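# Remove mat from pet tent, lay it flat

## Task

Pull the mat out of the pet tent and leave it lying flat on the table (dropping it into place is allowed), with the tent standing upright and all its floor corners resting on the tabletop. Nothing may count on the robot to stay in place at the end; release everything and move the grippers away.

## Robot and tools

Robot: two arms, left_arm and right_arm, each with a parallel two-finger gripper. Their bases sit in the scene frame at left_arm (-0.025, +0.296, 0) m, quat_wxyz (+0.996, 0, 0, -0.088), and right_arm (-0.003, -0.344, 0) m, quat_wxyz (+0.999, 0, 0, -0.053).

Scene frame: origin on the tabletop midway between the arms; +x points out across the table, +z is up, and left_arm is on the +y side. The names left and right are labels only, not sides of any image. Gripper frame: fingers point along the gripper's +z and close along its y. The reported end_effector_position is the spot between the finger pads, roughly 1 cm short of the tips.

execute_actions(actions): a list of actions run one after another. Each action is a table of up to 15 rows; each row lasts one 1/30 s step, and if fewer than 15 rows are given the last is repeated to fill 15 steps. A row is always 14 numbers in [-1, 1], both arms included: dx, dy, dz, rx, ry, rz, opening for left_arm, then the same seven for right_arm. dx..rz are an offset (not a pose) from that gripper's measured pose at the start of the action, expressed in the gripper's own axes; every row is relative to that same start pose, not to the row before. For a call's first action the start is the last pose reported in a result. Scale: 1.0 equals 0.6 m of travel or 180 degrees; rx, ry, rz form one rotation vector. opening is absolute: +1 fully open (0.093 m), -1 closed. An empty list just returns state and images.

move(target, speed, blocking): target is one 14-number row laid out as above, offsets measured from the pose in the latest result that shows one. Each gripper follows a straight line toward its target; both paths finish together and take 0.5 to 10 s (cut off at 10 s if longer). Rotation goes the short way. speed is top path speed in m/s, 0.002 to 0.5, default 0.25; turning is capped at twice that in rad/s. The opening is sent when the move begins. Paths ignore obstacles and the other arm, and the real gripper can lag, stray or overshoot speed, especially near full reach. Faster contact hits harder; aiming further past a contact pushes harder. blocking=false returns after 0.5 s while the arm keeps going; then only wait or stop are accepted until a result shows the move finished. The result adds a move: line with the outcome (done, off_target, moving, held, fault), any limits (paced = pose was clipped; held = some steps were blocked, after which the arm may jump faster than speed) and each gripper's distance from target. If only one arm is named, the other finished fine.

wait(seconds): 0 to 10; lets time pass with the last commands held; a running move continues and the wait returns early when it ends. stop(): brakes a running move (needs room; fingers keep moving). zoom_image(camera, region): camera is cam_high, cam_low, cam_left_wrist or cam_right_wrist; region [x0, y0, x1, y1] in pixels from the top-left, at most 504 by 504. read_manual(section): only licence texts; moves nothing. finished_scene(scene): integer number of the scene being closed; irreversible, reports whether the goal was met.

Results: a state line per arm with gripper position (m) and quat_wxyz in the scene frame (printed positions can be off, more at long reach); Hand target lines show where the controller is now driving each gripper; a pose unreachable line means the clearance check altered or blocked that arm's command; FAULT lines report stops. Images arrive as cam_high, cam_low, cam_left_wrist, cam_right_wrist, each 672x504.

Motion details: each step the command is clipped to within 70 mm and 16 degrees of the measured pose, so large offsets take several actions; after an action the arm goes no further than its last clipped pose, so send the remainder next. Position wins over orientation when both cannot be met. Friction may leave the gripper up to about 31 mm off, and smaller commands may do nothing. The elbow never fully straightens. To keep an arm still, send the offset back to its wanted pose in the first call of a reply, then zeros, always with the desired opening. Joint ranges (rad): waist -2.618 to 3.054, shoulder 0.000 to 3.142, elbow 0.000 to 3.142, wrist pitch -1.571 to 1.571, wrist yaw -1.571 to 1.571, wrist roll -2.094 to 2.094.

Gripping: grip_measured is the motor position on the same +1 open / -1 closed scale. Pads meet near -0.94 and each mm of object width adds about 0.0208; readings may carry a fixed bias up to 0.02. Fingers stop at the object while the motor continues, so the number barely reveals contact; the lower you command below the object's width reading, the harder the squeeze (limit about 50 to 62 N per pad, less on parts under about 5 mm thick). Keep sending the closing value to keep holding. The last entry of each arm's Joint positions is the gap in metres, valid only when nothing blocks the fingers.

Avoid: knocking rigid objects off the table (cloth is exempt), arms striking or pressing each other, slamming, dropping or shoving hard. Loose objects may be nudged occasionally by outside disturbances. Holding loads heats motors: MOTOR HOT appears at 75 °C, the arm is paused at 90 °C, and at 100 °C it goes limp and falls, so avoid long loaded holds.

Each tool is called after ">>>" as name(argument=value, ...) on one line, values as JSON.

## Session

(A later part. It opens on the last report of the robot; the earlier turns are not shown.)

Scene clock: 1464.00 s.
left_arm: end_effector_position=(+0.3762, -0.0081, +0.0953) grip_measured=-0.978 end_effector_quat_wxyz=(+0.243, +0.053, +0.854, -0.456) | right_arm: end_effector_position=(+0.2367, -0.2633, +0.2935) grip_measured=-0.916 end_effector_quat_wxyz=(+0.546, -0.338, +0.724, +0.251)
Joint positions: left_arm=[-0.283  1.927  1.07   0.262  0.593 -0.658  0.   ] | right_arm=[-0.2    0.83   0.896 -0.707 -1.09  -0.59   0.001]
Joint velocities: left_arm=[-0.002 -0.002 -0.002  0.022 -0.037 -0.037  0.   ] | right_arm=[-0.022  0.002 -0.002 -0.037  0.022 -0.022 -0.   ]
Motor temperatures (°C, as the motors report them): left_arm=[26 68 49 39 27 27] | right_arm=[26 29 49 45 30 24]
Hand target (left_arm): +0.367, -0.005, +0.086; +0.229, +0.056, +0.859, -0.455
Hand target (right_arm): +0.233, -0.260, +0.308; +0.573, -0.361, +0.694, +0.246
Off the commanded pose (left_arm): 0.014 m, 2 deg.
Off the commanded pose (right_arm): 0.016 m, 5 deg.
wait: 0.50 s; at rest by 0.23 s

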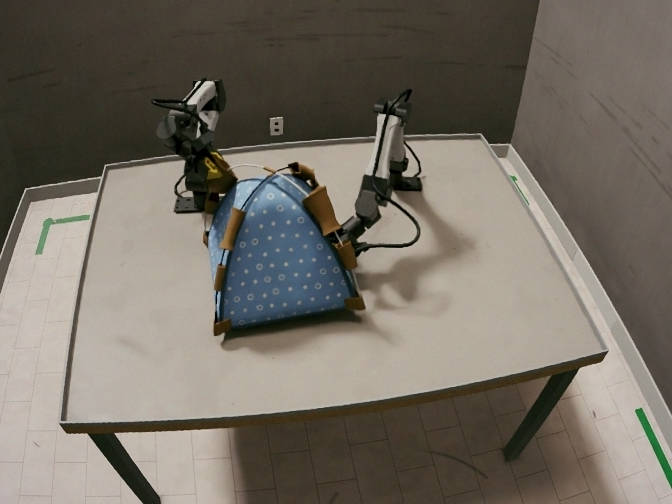

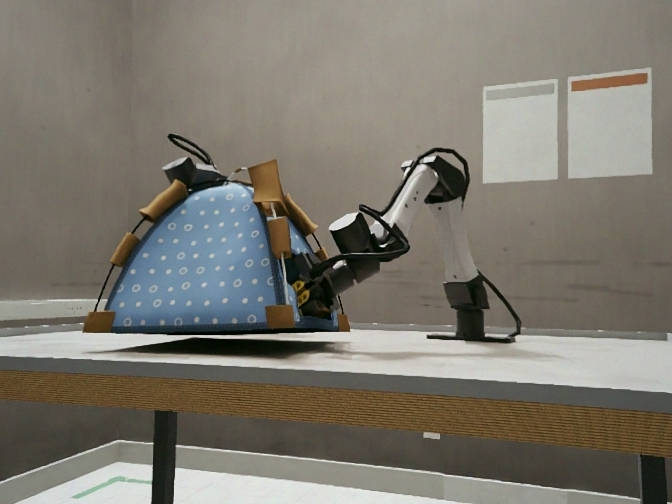

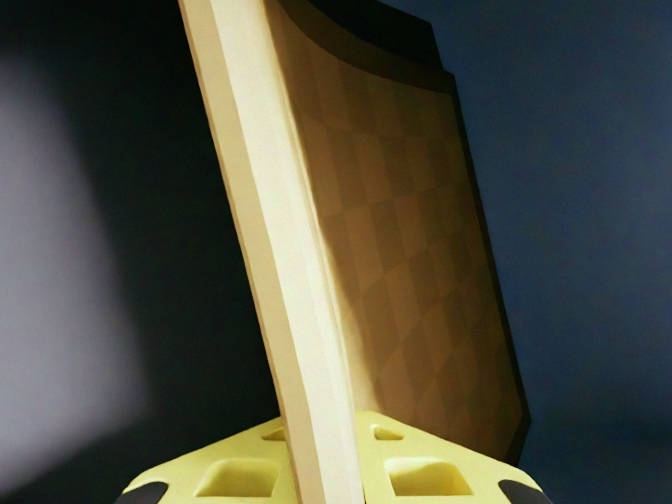

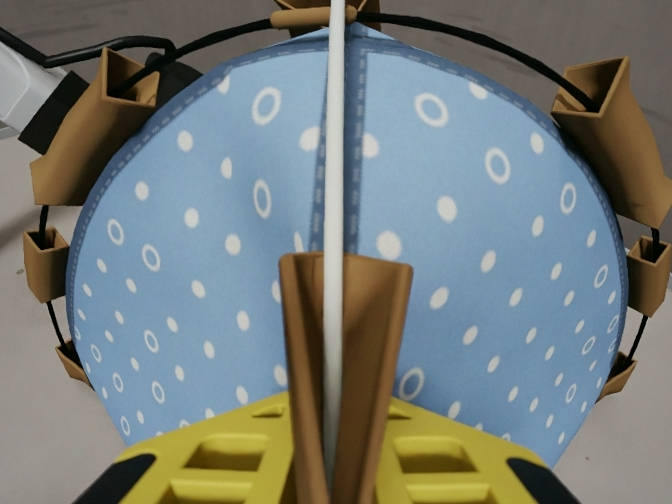

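>>> execute_actions(actions=[[[0.0016,0.0066,-0.0148,0,0,0,-1,-0.0252,0.0093,-0.0053,-0.0064,-0.0208,-0.019,-1],[0.0032,0.0131,-0.0295,0,0,0,-1,-0.0252,0.0093,-0.0053,-0.0064,-0.0208,-0.019,-1],[0.0048,0.0197,-0.0443,0,0,0,-1,-0.0252,0.0093,-0.0053,-0.0064,-0.0208,-0.019,-1],[0.0063,0.0263,-0.059,0,0,0,-1,-0.0252,0.0093,-0.0053,-0.0064,-0.0208,-0.019,-1],[0.0079,0.0329,-0.0738,0,0,0,-1,-0.0252,0.0093,-0.0053,-0.0064,-0.0208,-0.019,-1],[0.0095,0.0394,-0.0885,0,0,0,-1,-0.0252,0.0093,-0.0053,-0.0064,-0.0208,-0.019,-1],[0.0111,0.046,-0.1033,0,0,0,-1,-0.0252,0.0093,-0.0053,-0.0064,-0.0208,-0.019,-1]]])

>>> wait(seconds=0.5)

Scene clock: 1477.47 s.
left_arm: end_effector_position=(+0.3658, +0.0540, +0.1040) grip_measured=-0.978 end_effector_quat_wxyz=(+0.252, +0.045, +0.852, -0.456) | right_arm: end_effector_position=(+0.2348, -0.2605, +0.2969) grip_measured=-0.916 end_effector_quat_wxyz=(+0.549, -0.339, +0.718, +0.264)
Joint positions: left_arm=[-0.141  1.792  0.933  0.223  0.694 -0.572  0.   ] | right_arm=[-0.2    0.83   0.896 -0.699 -1.117 -0.575  0.001]
Joint velocities: left_arm=[ 0.002 -0.017 -0.002 -0.007  0.066  0.081  0.   ] | right_arm=[-0.007  0.012 -0.017 -0.037  0.022  0.037 -0.002]
Motor temperatures (°C, as the motors report them): left_arm=[26 69 47 40 27 27] | right_arm=[26 29 49 45 30 24]
Hand target (left_arm): +0.357, +0.057, +0.100; +0.244, +0.053, +0.855, -0.456
Hand target (right_arm): +0.233, -0.259, +0.309; +0.572, -0.358, +0.694, +0.253
Off the commanded pose (left_arm): 0.011 m, 1 deg.
Off the commanded pose (right_arm): 0.012 m, 5 deg.

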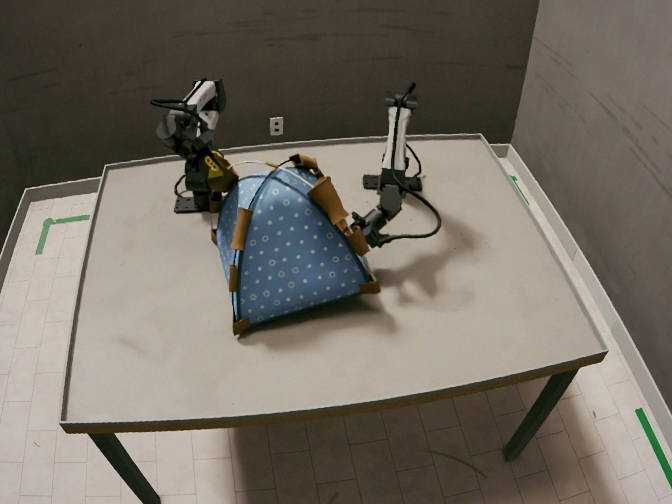

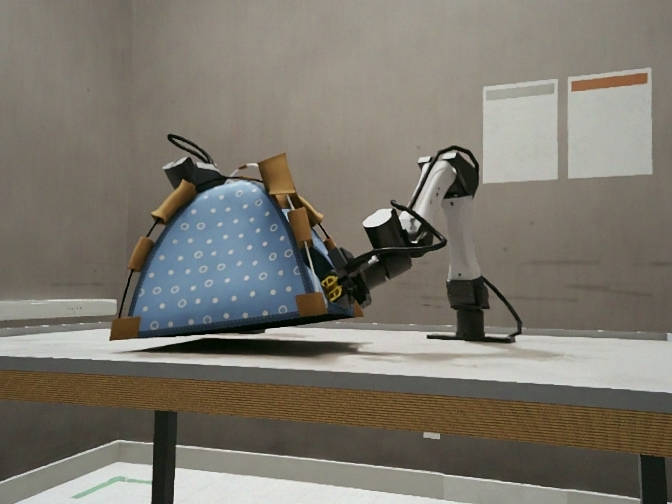

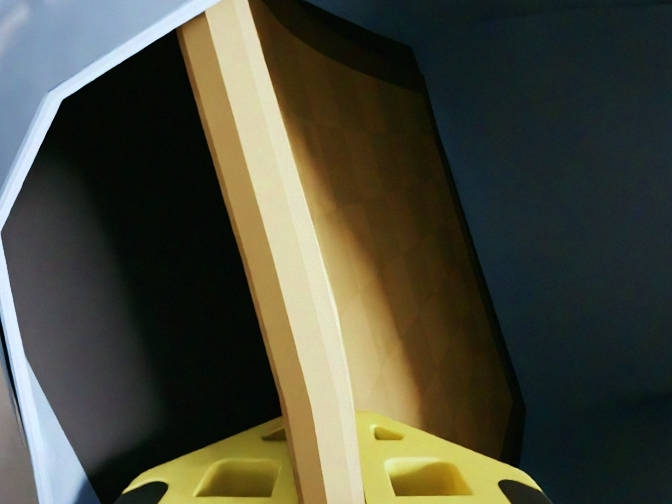

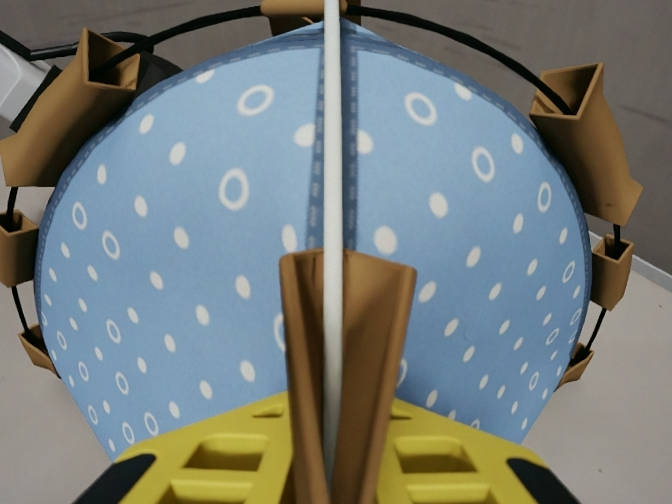

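Scene clock: 1477.97 s.
left_arm: end_effector_position=(+0.3639, +0.0533, +0.1034) grip_measured=-0.978 end_effector_quat_wxyz=(+0.250, +0.051, +0.852, -0.457) | right_arm: end_effector_position=(+0.2348, -0.2605, +0.2969) grip_measured=-0.916 end_effector_quat_wxyz=(+0.548, -0.337, +0.718, +0.265)
Joint positions: left_arm=[-0.141  1.792  0.933  0.217  0.703 -0.56   0.   ] | right_arm=[-0.2    0.83   0.896 -0.699 -1.117 -0.572  0.001]
Joint velocities: left_arm=[-0.002 -0.007 -0.002 -0.022 -0.007  0.081  0.   ] | right_arm=[-0.002 -0.012  0.007 -0.051  0.007 -0.051  0.001]
Motor temperatures (°C, as the motors report them): left_arm=[26 69 47 40 27 27] | right_arm=[26 29 49 45 29 24]
Hand target (left_arm): +0.357, +0.057, +0.100; +0.244, +0.053, +0.855, -0.456
Hand target (right_arm): +0.233, -0.259, +0.309; +0.572, -0.358, +0.694, +0.253
Off the commanded pose (left_arm): 0.009 m, 1 deg.
Off the commanded pose (right_arm): 0.012 m, 5 deg.
wait: 0.50 s; at rest by 0.20 s

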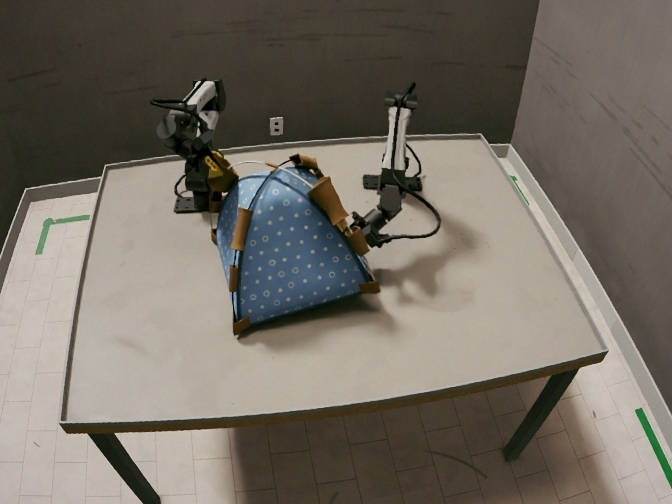

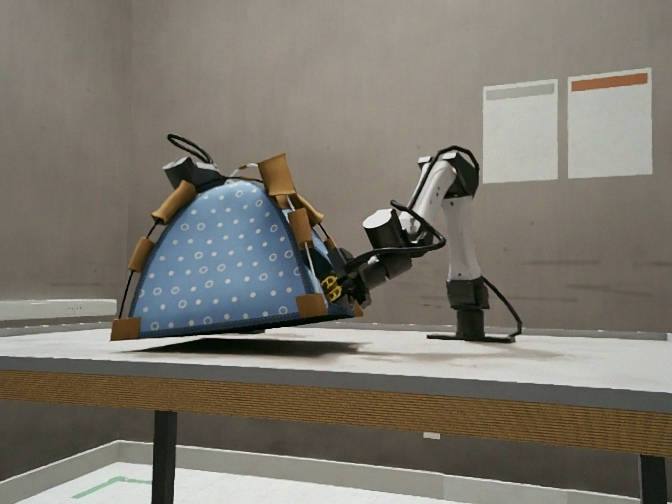

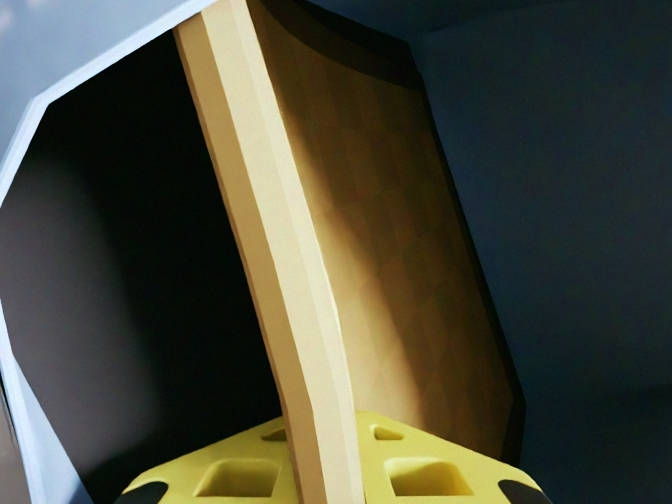

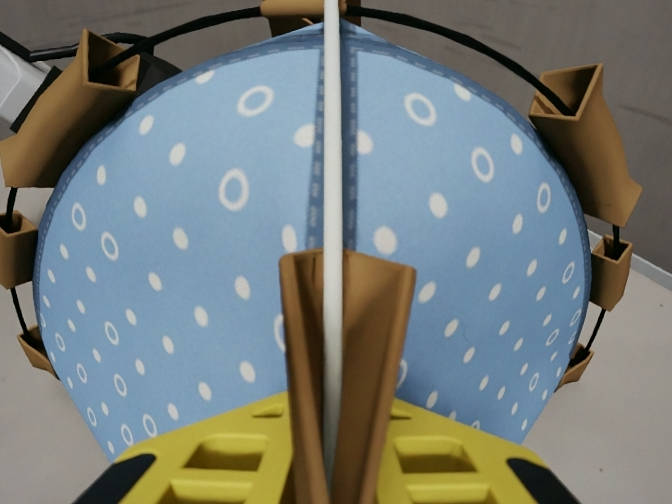

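>>> execute_actions(actions=[[[-0.004,-0.0045,-0.013,-0.017,0,0,-1,-0.02,0.005,-0.004,0.0,-0.0208,-0.019,-1],[-0.008,-0.009,-0.026,-0.033,0,0,-1,-0.02,0.005,-0.004,0.0,-0.0208,-0.019,-1],[-0.012,-0.0134,-0.0385,-0.05,0,0,-1,-0.02,0.005,-0.004,0.0,-0.0208,-0.019,-1],[-0.016,-0.0178,-0.051,-0.067,0,0,-1,-0.02,0.005,-0.004,0.0,-0.0208,-0.019,-1],[-0.02,-0.0222,-0.064,-0.083,0,0,-1,-0.02,0.005,-0.004,0.0,-0.0208,-0.019,-1],[-0.0242,-0.0267,-0.077,-0.1,0,0,-1,-0.02,0.005,-0.004,0.0,-0.0208,-0.019,-1]]])

>>> wait(seconds=0.5)

Scene clock: 1527.87 s.
left_arm: end_effector_position=(+0.3539, +0.0773, +0.1557) grip_measured=-0.978 end_effector_quat_wxyz=(+0.269, +0.019, +0.896, -0.353) | right_arm: end_effector_position=(+0.2375, -0.2596, +0.3016) grip_measured=-0.916 end_effector_quat_wxyz=(+0.558, -0.336, +0.708, +0.272)
Joint positions: left_arm=[-0.175  1.582  1.063 -0.223  0.458 -0.513  0.   ] | right_arm=[-0.2    0.83   0.882 -0.635 -1.14  -0.529  0.001]
Joint velocities: left_arm=[-0.007 -0.007 -0.007 -0.418 -0.125  0.007  0.   ] | right_arm=[-0.012 -0.012 -0.007 -0.022 -0.007  0.037 -0.   ]
Motor temperatures (°C, as the motors report them): left_arm=[25 70 45 40 27 27] | right_arm=[26 28 48 45 29 24]
Hand target (left_arm): +0.353, +0.084, +0.145; +0.257, +0.012, +0.912, -0.320
Hand target (right_arm): +0.233, -0.258, +0.309; +0.577, -0.352, +0.690, +0.259
Off the commanded pose (left_arm): 0.014 m, 5 deg.
Off the commanded pose (right_arm): 0.009 m, 4 deg.

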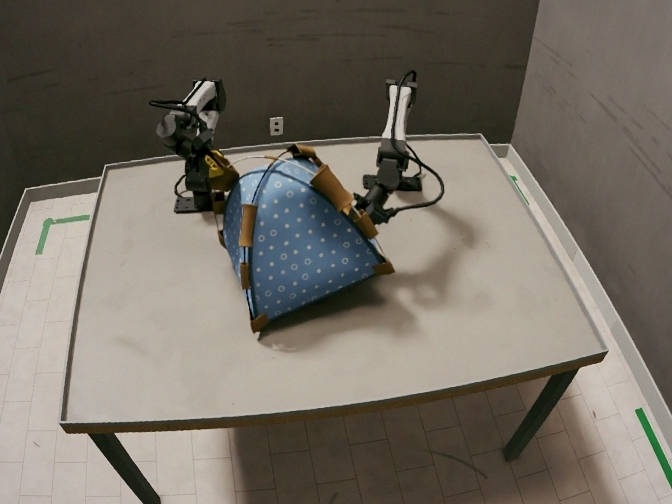

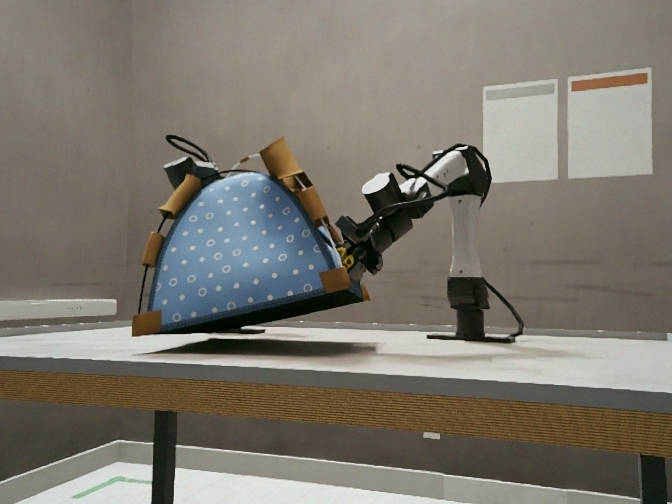

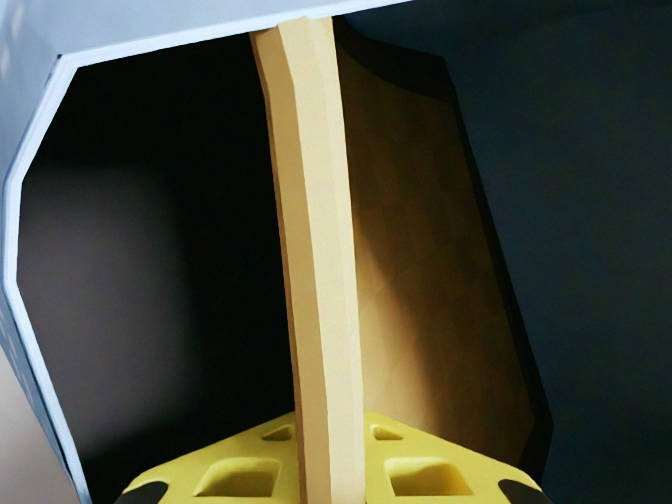

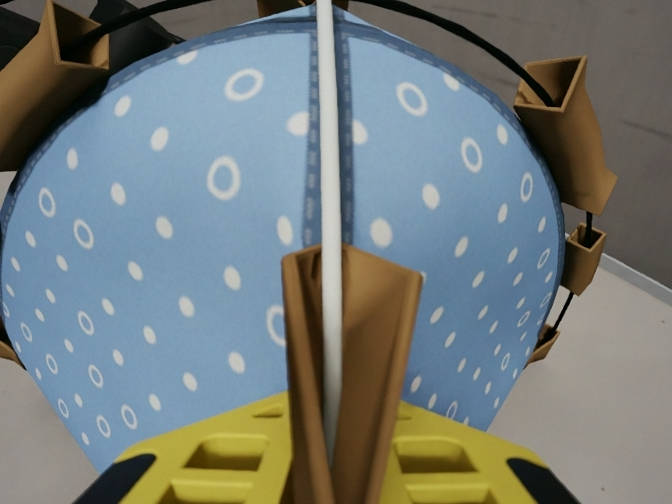

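Scene clock: 1528.37 s.
left_arm: end_effector_position=(+0.3481, +0.0838, +0.1449) grip_measured=-0.978 end_effector_quat_wxyz=(+0.251, +0.010, +0.909, -0.333) | right_arm: end_effector_position=(+0.2375, -0.2596, +0.3016) grip_measured=-0.916 end_effector_quat_wxyz=(+0.557, -0.335, +0.709, +0.273)
Joint positions: left_arm=[-0.175  1.582  1.063 -0.28   0.43  -0.507  0.   ] | right_arm=[-0.2    0.83   0.882 -0.635 -1.14  -0.525  0.001]
Joint velocities: left_arm=[ 0.007  0.007  0.017 -0.11  -0.037 -0.037  0.   ] | right_arm=[-0.002 -0.012 -0.007 -0.022  0.022  0.037 -0.   ]
Motor temperatures (°C, as the motors report them): left_arm=[25 70 45 40 27 27] | right_arm=[26 28 48 45 29 24]
Hand target (left_arm): +0.353, +0.084, +0.145; +0.257, +0.012, +0.912, -0.320
Hand target (right_arm): +0.233, -0.258, +0.309; +0.577, -0.352, +0.690, +0.259
Off the commanded pose (left_arm): 0.006 m, 2 deg.
Off the commanded pose (right_arm): 0.009 m, 4 deg.
wait: 0.50 s; at rest by 0.40 s

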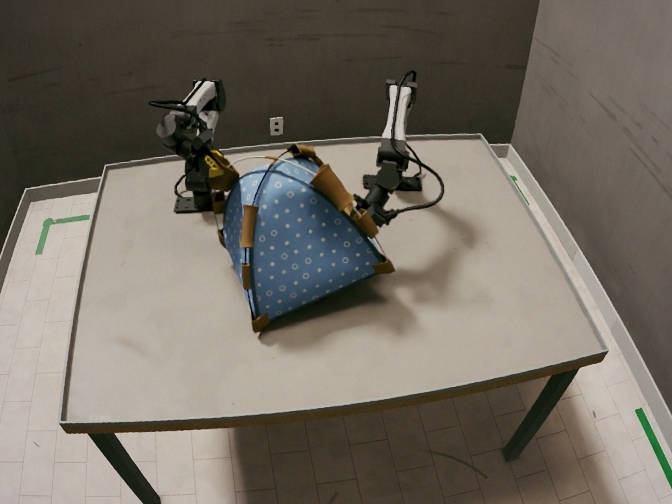

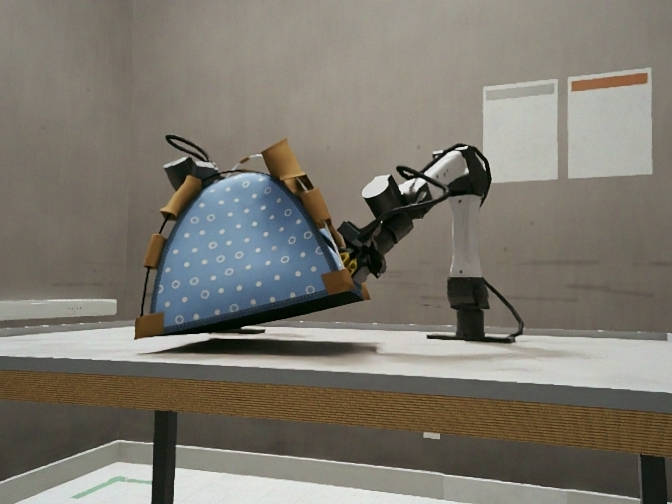

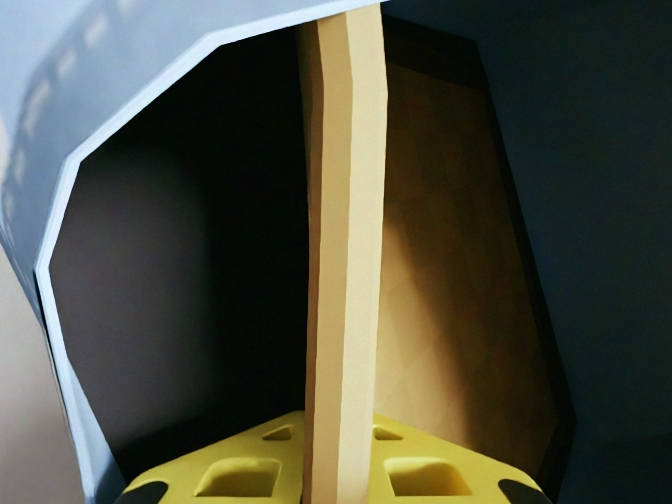

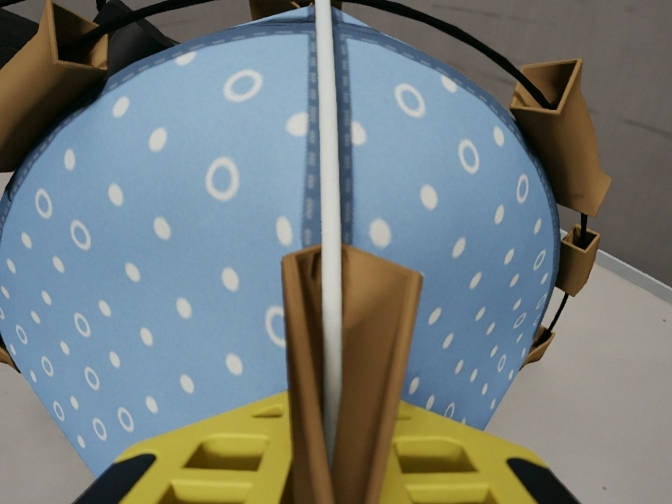

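>>> move(target=[0.0383,-0.0113,0.1237,0.026,0.147,-0.068,-1,0.0325,-0.0083,0.0798,0,0.05,0,-1], speed=0.1)

Scene clock: 1568.63 s.
left_arm: end_effector_position=(+0.3702, +0.0391, +0.0922) grip_measured=-0.978 end_effector_quat_wxyz=(+0.031, -0.011, +0.929, -0.369) | right_arm: end_effector_position=(+0.2607, -0.2295, +0.2744) grip_measured=-0.916 end_effector_quat_wxyz=(+0.505, -0.357, +0.745, +0.250)
Joint positions: left_arm=[-0.175  2.036  1.528 -0.673  0.67  -0.512  0.   ] | right_arm=[ 0.053  0.918  0.895 -0.575 -0.868 -0.467  0.001]
Joint velocities: left_arm=[-0.012 -0.007  0.007 -0.066  0.037 -0.022  0.   ] | right_arm=[-0.002  0.002  0.002 -0.037  0.066 -0.022  0.   ]
Motor temperatures (°C, as the motors report them): left_arm=[25 61 51 40 27 27] | right_arm=[26 29 48 44 28 24]
Hand target (left_arm): +0.360, +0.030, +0.089; +0.001, -0.001, +0.925, -0.381
Hand target (right_arm): +0.267, -0.230, +0.270; +0.498, -0.357, +0.752, +0.245
Off the commanded pose (left_arm): 0.014 m, 4 deg.
Off the commanded pose (right_arm): 0.007 m, 1 deg.
move: off_target (left_arm)

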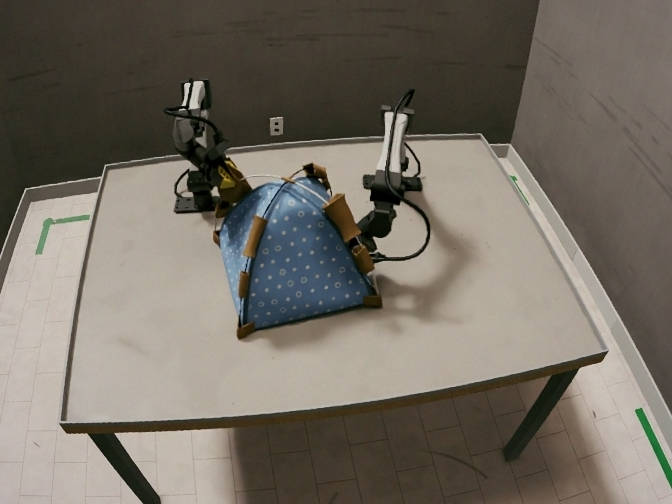

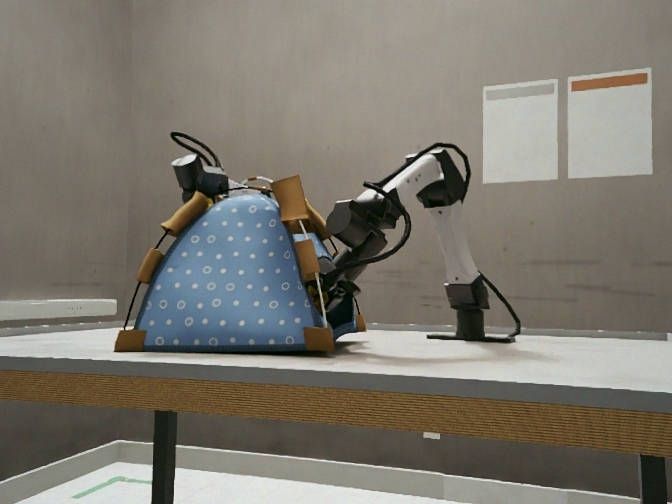

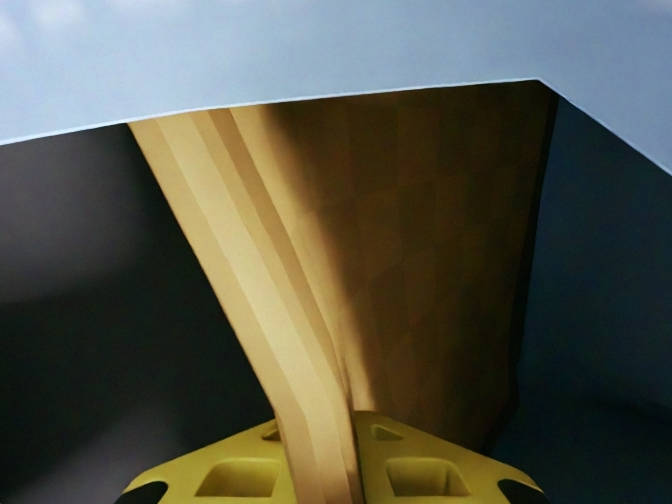

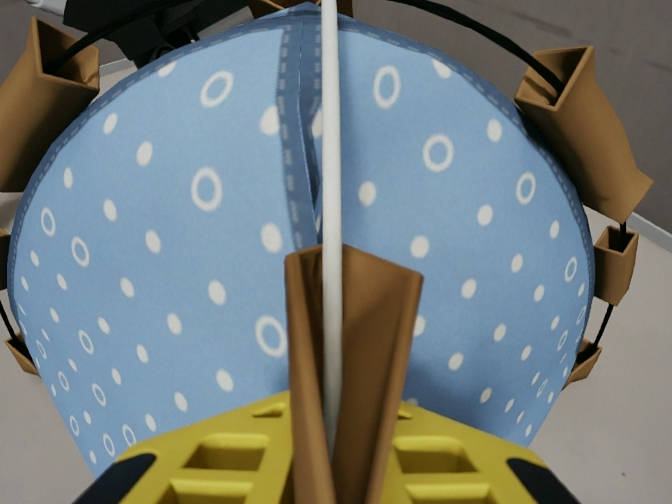

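>>> execute_actions(actions=[[[0.0105,0.0022,-0.0105,0,0,0,-1,0.017,-0.0054,0.011,0,0.006,0,-1],[0.021,0.0044,-0.021,0,0,0,-1,0.017,-0.0054,0.011,0,0.006,0,-1],[0.0314,0.0067,-0.0314,0,0,0,-1,0.017,-0.0054,0.011,0,0.006,0,-1],[0.042,0.0089,-0.042,0,0,0,-1,0.017,-0.0054,0.011,0,0.006,0,-1],[0.052,0.011,-0.052,0,0,0,-1,0.017,-0.0054,0.011,0,0.006,0,-1],[0.0627,0.0133,-0.0628,0,0,0,-1,0.017,-0.0054,0.011,0,0.006,0,-1]]])

>>> wait(seconds=0.5)

Scene clock: 1583.47 s.
left_arm: end_effector_position=(+0.3437, +0.0650, +0.1192) grip_measured=-0.978 end_effector_quat_wxyz=(+0.055, -0.009, +0.928, -0.368) | right_arm: end_effector_position=(+0.2609, -0.2296, +0.2745) grip_measured=-0.916 end_effector_quat_wxyz=(+0.506, -0.358, +0.744, +0.249)
Joint positions: left_arm=[-0.143  1.856  1.383 -0.685  0.66  -0.481  0.   ] | right_arm=[ 0.053  0.918  0.895 -0.574 -0.867 -0.47   0.001]
Joint velocities: left_arm=[ 0.007 -0.007 -0.012 -0.007 -0.051  0.037  0.   ] | right_arm=[-0.007 -0.007 -0.017  0.007  0.051  0.037  0.001]
Motor temperatures (°C, as the motors report them): left_arm=[26 64 52 38 28 27] | right_arm=[26 28 49 43 28 24]
Hand target (left_arm): +0.331, +0.069, +0.112; +0.031, -0.011, +0.929, -0.369
Hand target (right_arm): +0.264, -0.230, +0.263; +0.498, -0.359, +0.750, +0.247
Off the commanded pose (left_arm): 0.016 m, 3 deg.
Off the commanded pose (right_arm): 0.013 m, 1 deg.

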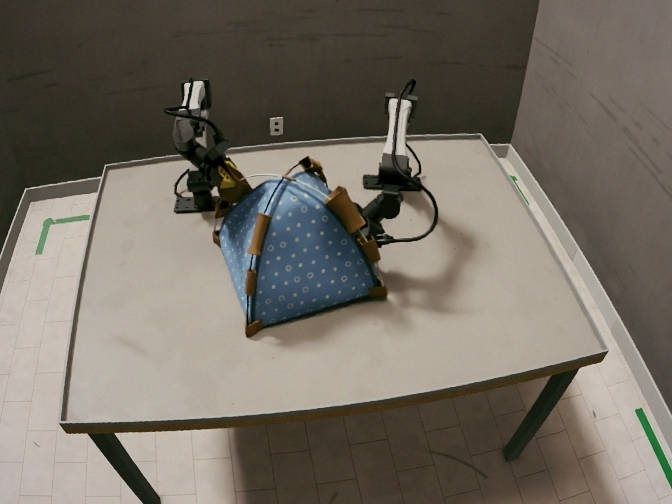

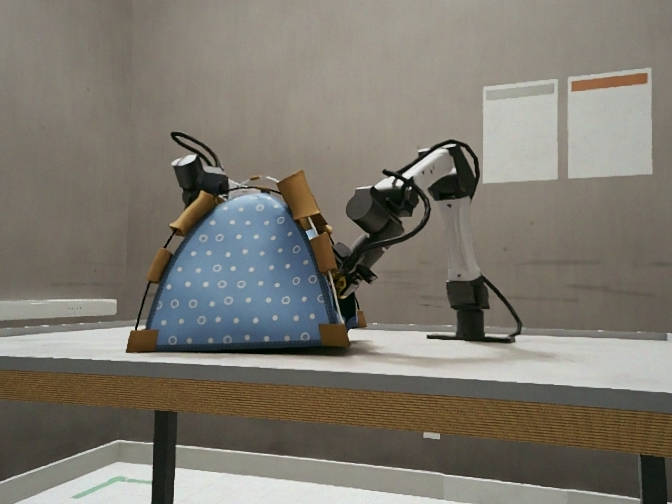

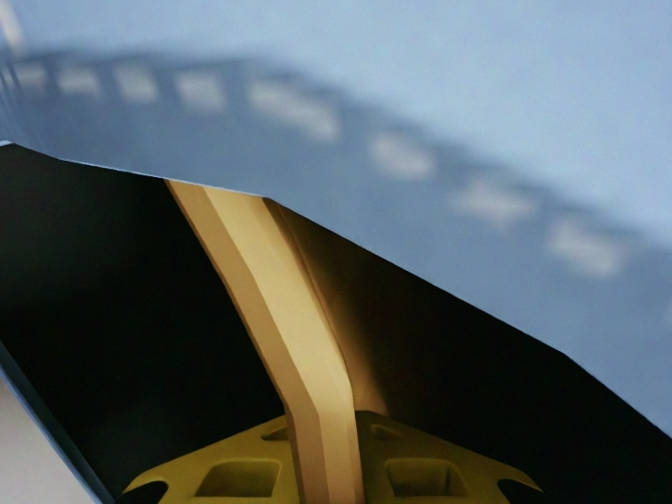

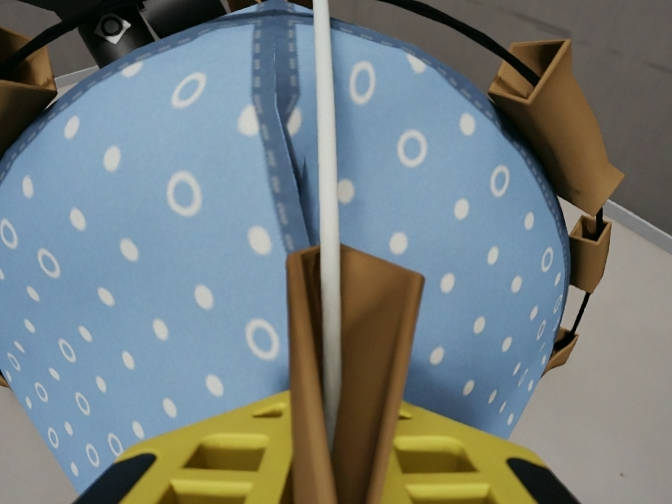

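Scene clock: 1583.97 s.
left_arm: end_effector_position=(+0.3436, +0.0650, +0.1191) grip_measured=-0.978 end_effector_quat_wxyz=(+0.055, -0.007, +0.928, -0.368) | right_arm: end_effector_position=(+0.2609, -0.2296, +0.2745) grip_measured=-0.916 end_effector_quat_wxyz=(+0.506, -0.358, +0.744, +0.249)
Joint positions: left_arm=[-0.143  1.856  1.383 -0.686  0.66  -0.478  0.   ] | right_arm=[ 0.053  0.918  0.895 -0.574 -0.867 -0.47   0.001]
Joint velocities: left_arm=[ 0.002 -0.002 -0.002 -0.081  0.007 -0.007  0.   ] | right_arm=[ 0.012  0.007 -0.017  0.051 -0.037  0.007  0.   ]
Motor temperatures (°C, as the motors report them): left_arm=[26 64 52 38 28 27] | right_arm=[26 28 49 43 28 24]
Hand target (left_arm): +0.331, +0.069, +0.112; +0.031, -0.011, +0.929, -0.369
Hand target (right_arm): +0.264, -0.230, +0.263; +0.498, -0.359, +0.750, +0.247
Off the commanded pose (left_arm): 0.016 m, 3 deg.
Off the commanded pose (right_arm): 0.013 m, 1 deg.
wait: 0.50 s; at rest by 0.17 s

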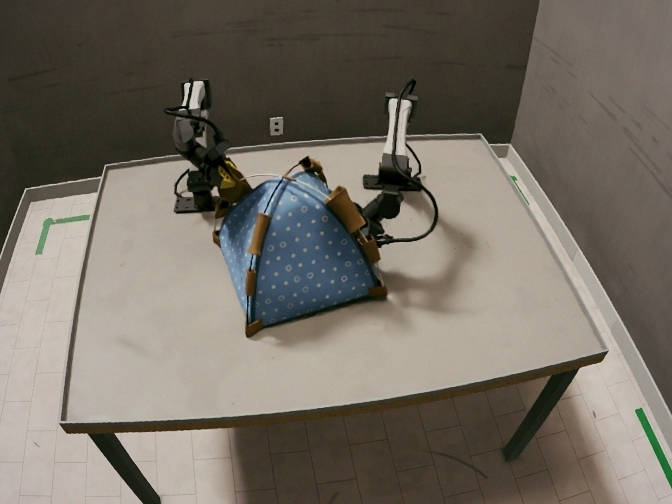

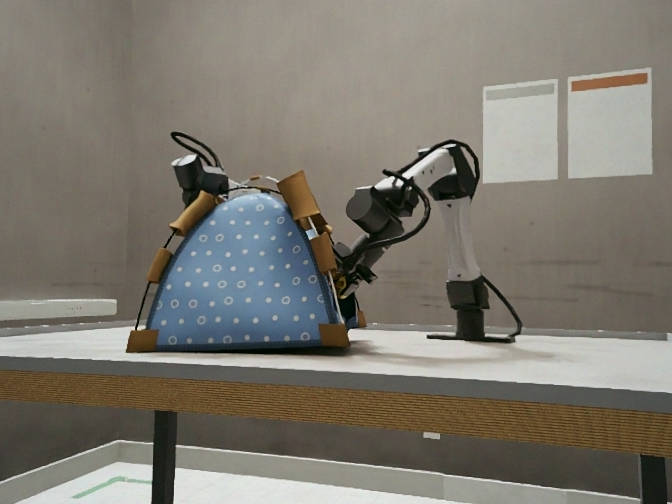

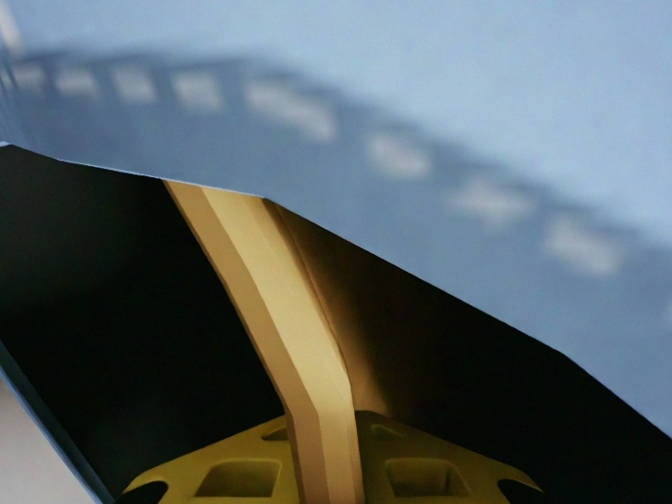

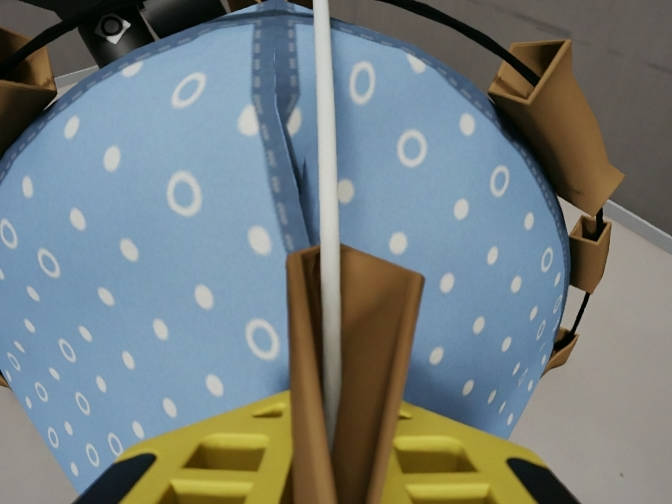

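>>> move(target=[-0.0098,-0.0253,0.0713,0,0,0.4,-1,0.017,-0.0054,0.011,0,0.006,0,-1], speed=0.25)

Scene clock: 1620.30 s.
left_arm: end_effector_position=(+0.3555, +0.0355, +0.1025) grip_measured=-0.978 end_effector_quat_wxyz=(+0.264, +0.521, +0.768, -0.263) | right_arm: end_effector_position=(+0.2610, -0.2296, +0.2748) grip_measured=-0.916 end_effector_quat_wxyz=(+0.507, -0.359, +0.743, +0.248)
Joint positions: left_arm=[-0.21   1.923  1.394 -0.56   0.618  0.649  0.   ] | right_arm=[ 0.053  0.918  0.895 -0.573 -0.867 -0.473  0.001]
Joint velocities: left_arm=[ 0.007 -0.012  0.007 -0.051  0.007 -0.037  0.   ] | right_arm=[ 0.002  0.037 -0.022 -0.022 -0.051  0.022  0.001]
Motor temperatures (°C, as the motors report them): left_arm=[26 68 48 36 28 27] | right_arm=[26 28 47 43 28 24]
Hand target (left_arm): +0.353, +0.025, +0.099; +0.262, +0.539, +0.755, -0.266
Hand target (right_arm): +0.264, -0.230, +0.263; +0.499, -0.360, +0.749, +0.245
Off the commanded pose (left_arm): 0.011 m, 3 deg.
Off the commanded pose (right_arm): 0.013 m, 1 deg.
move: off_target (left_arm, right_arm)

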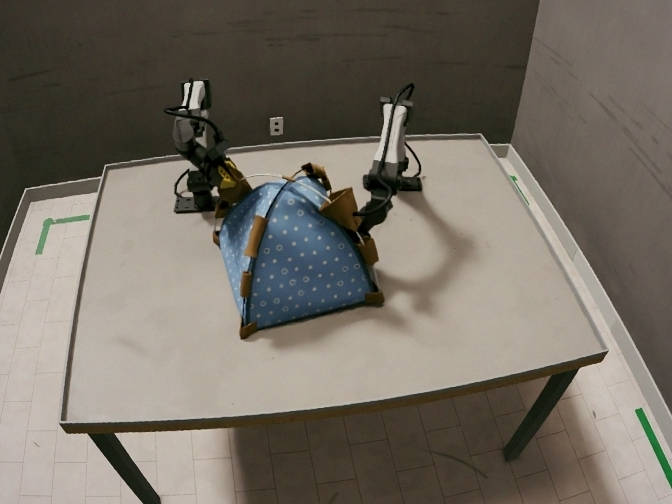

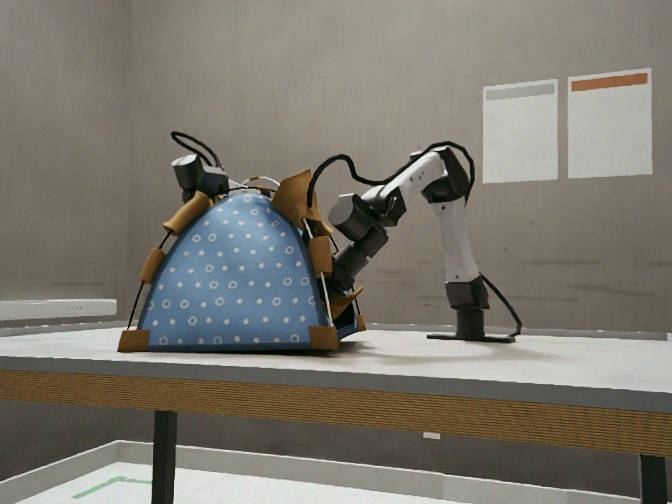

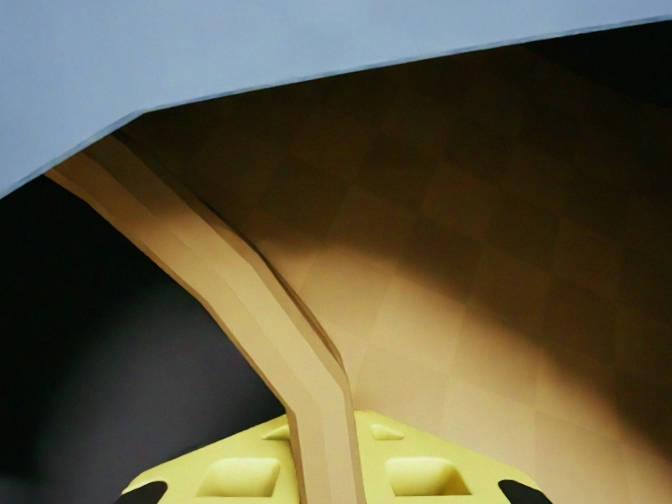

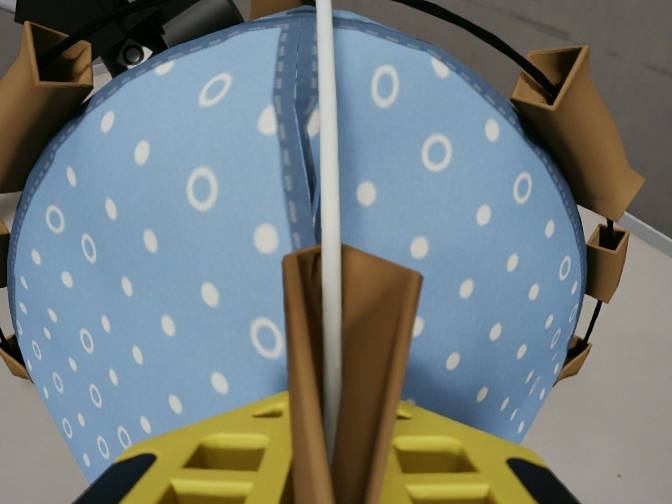

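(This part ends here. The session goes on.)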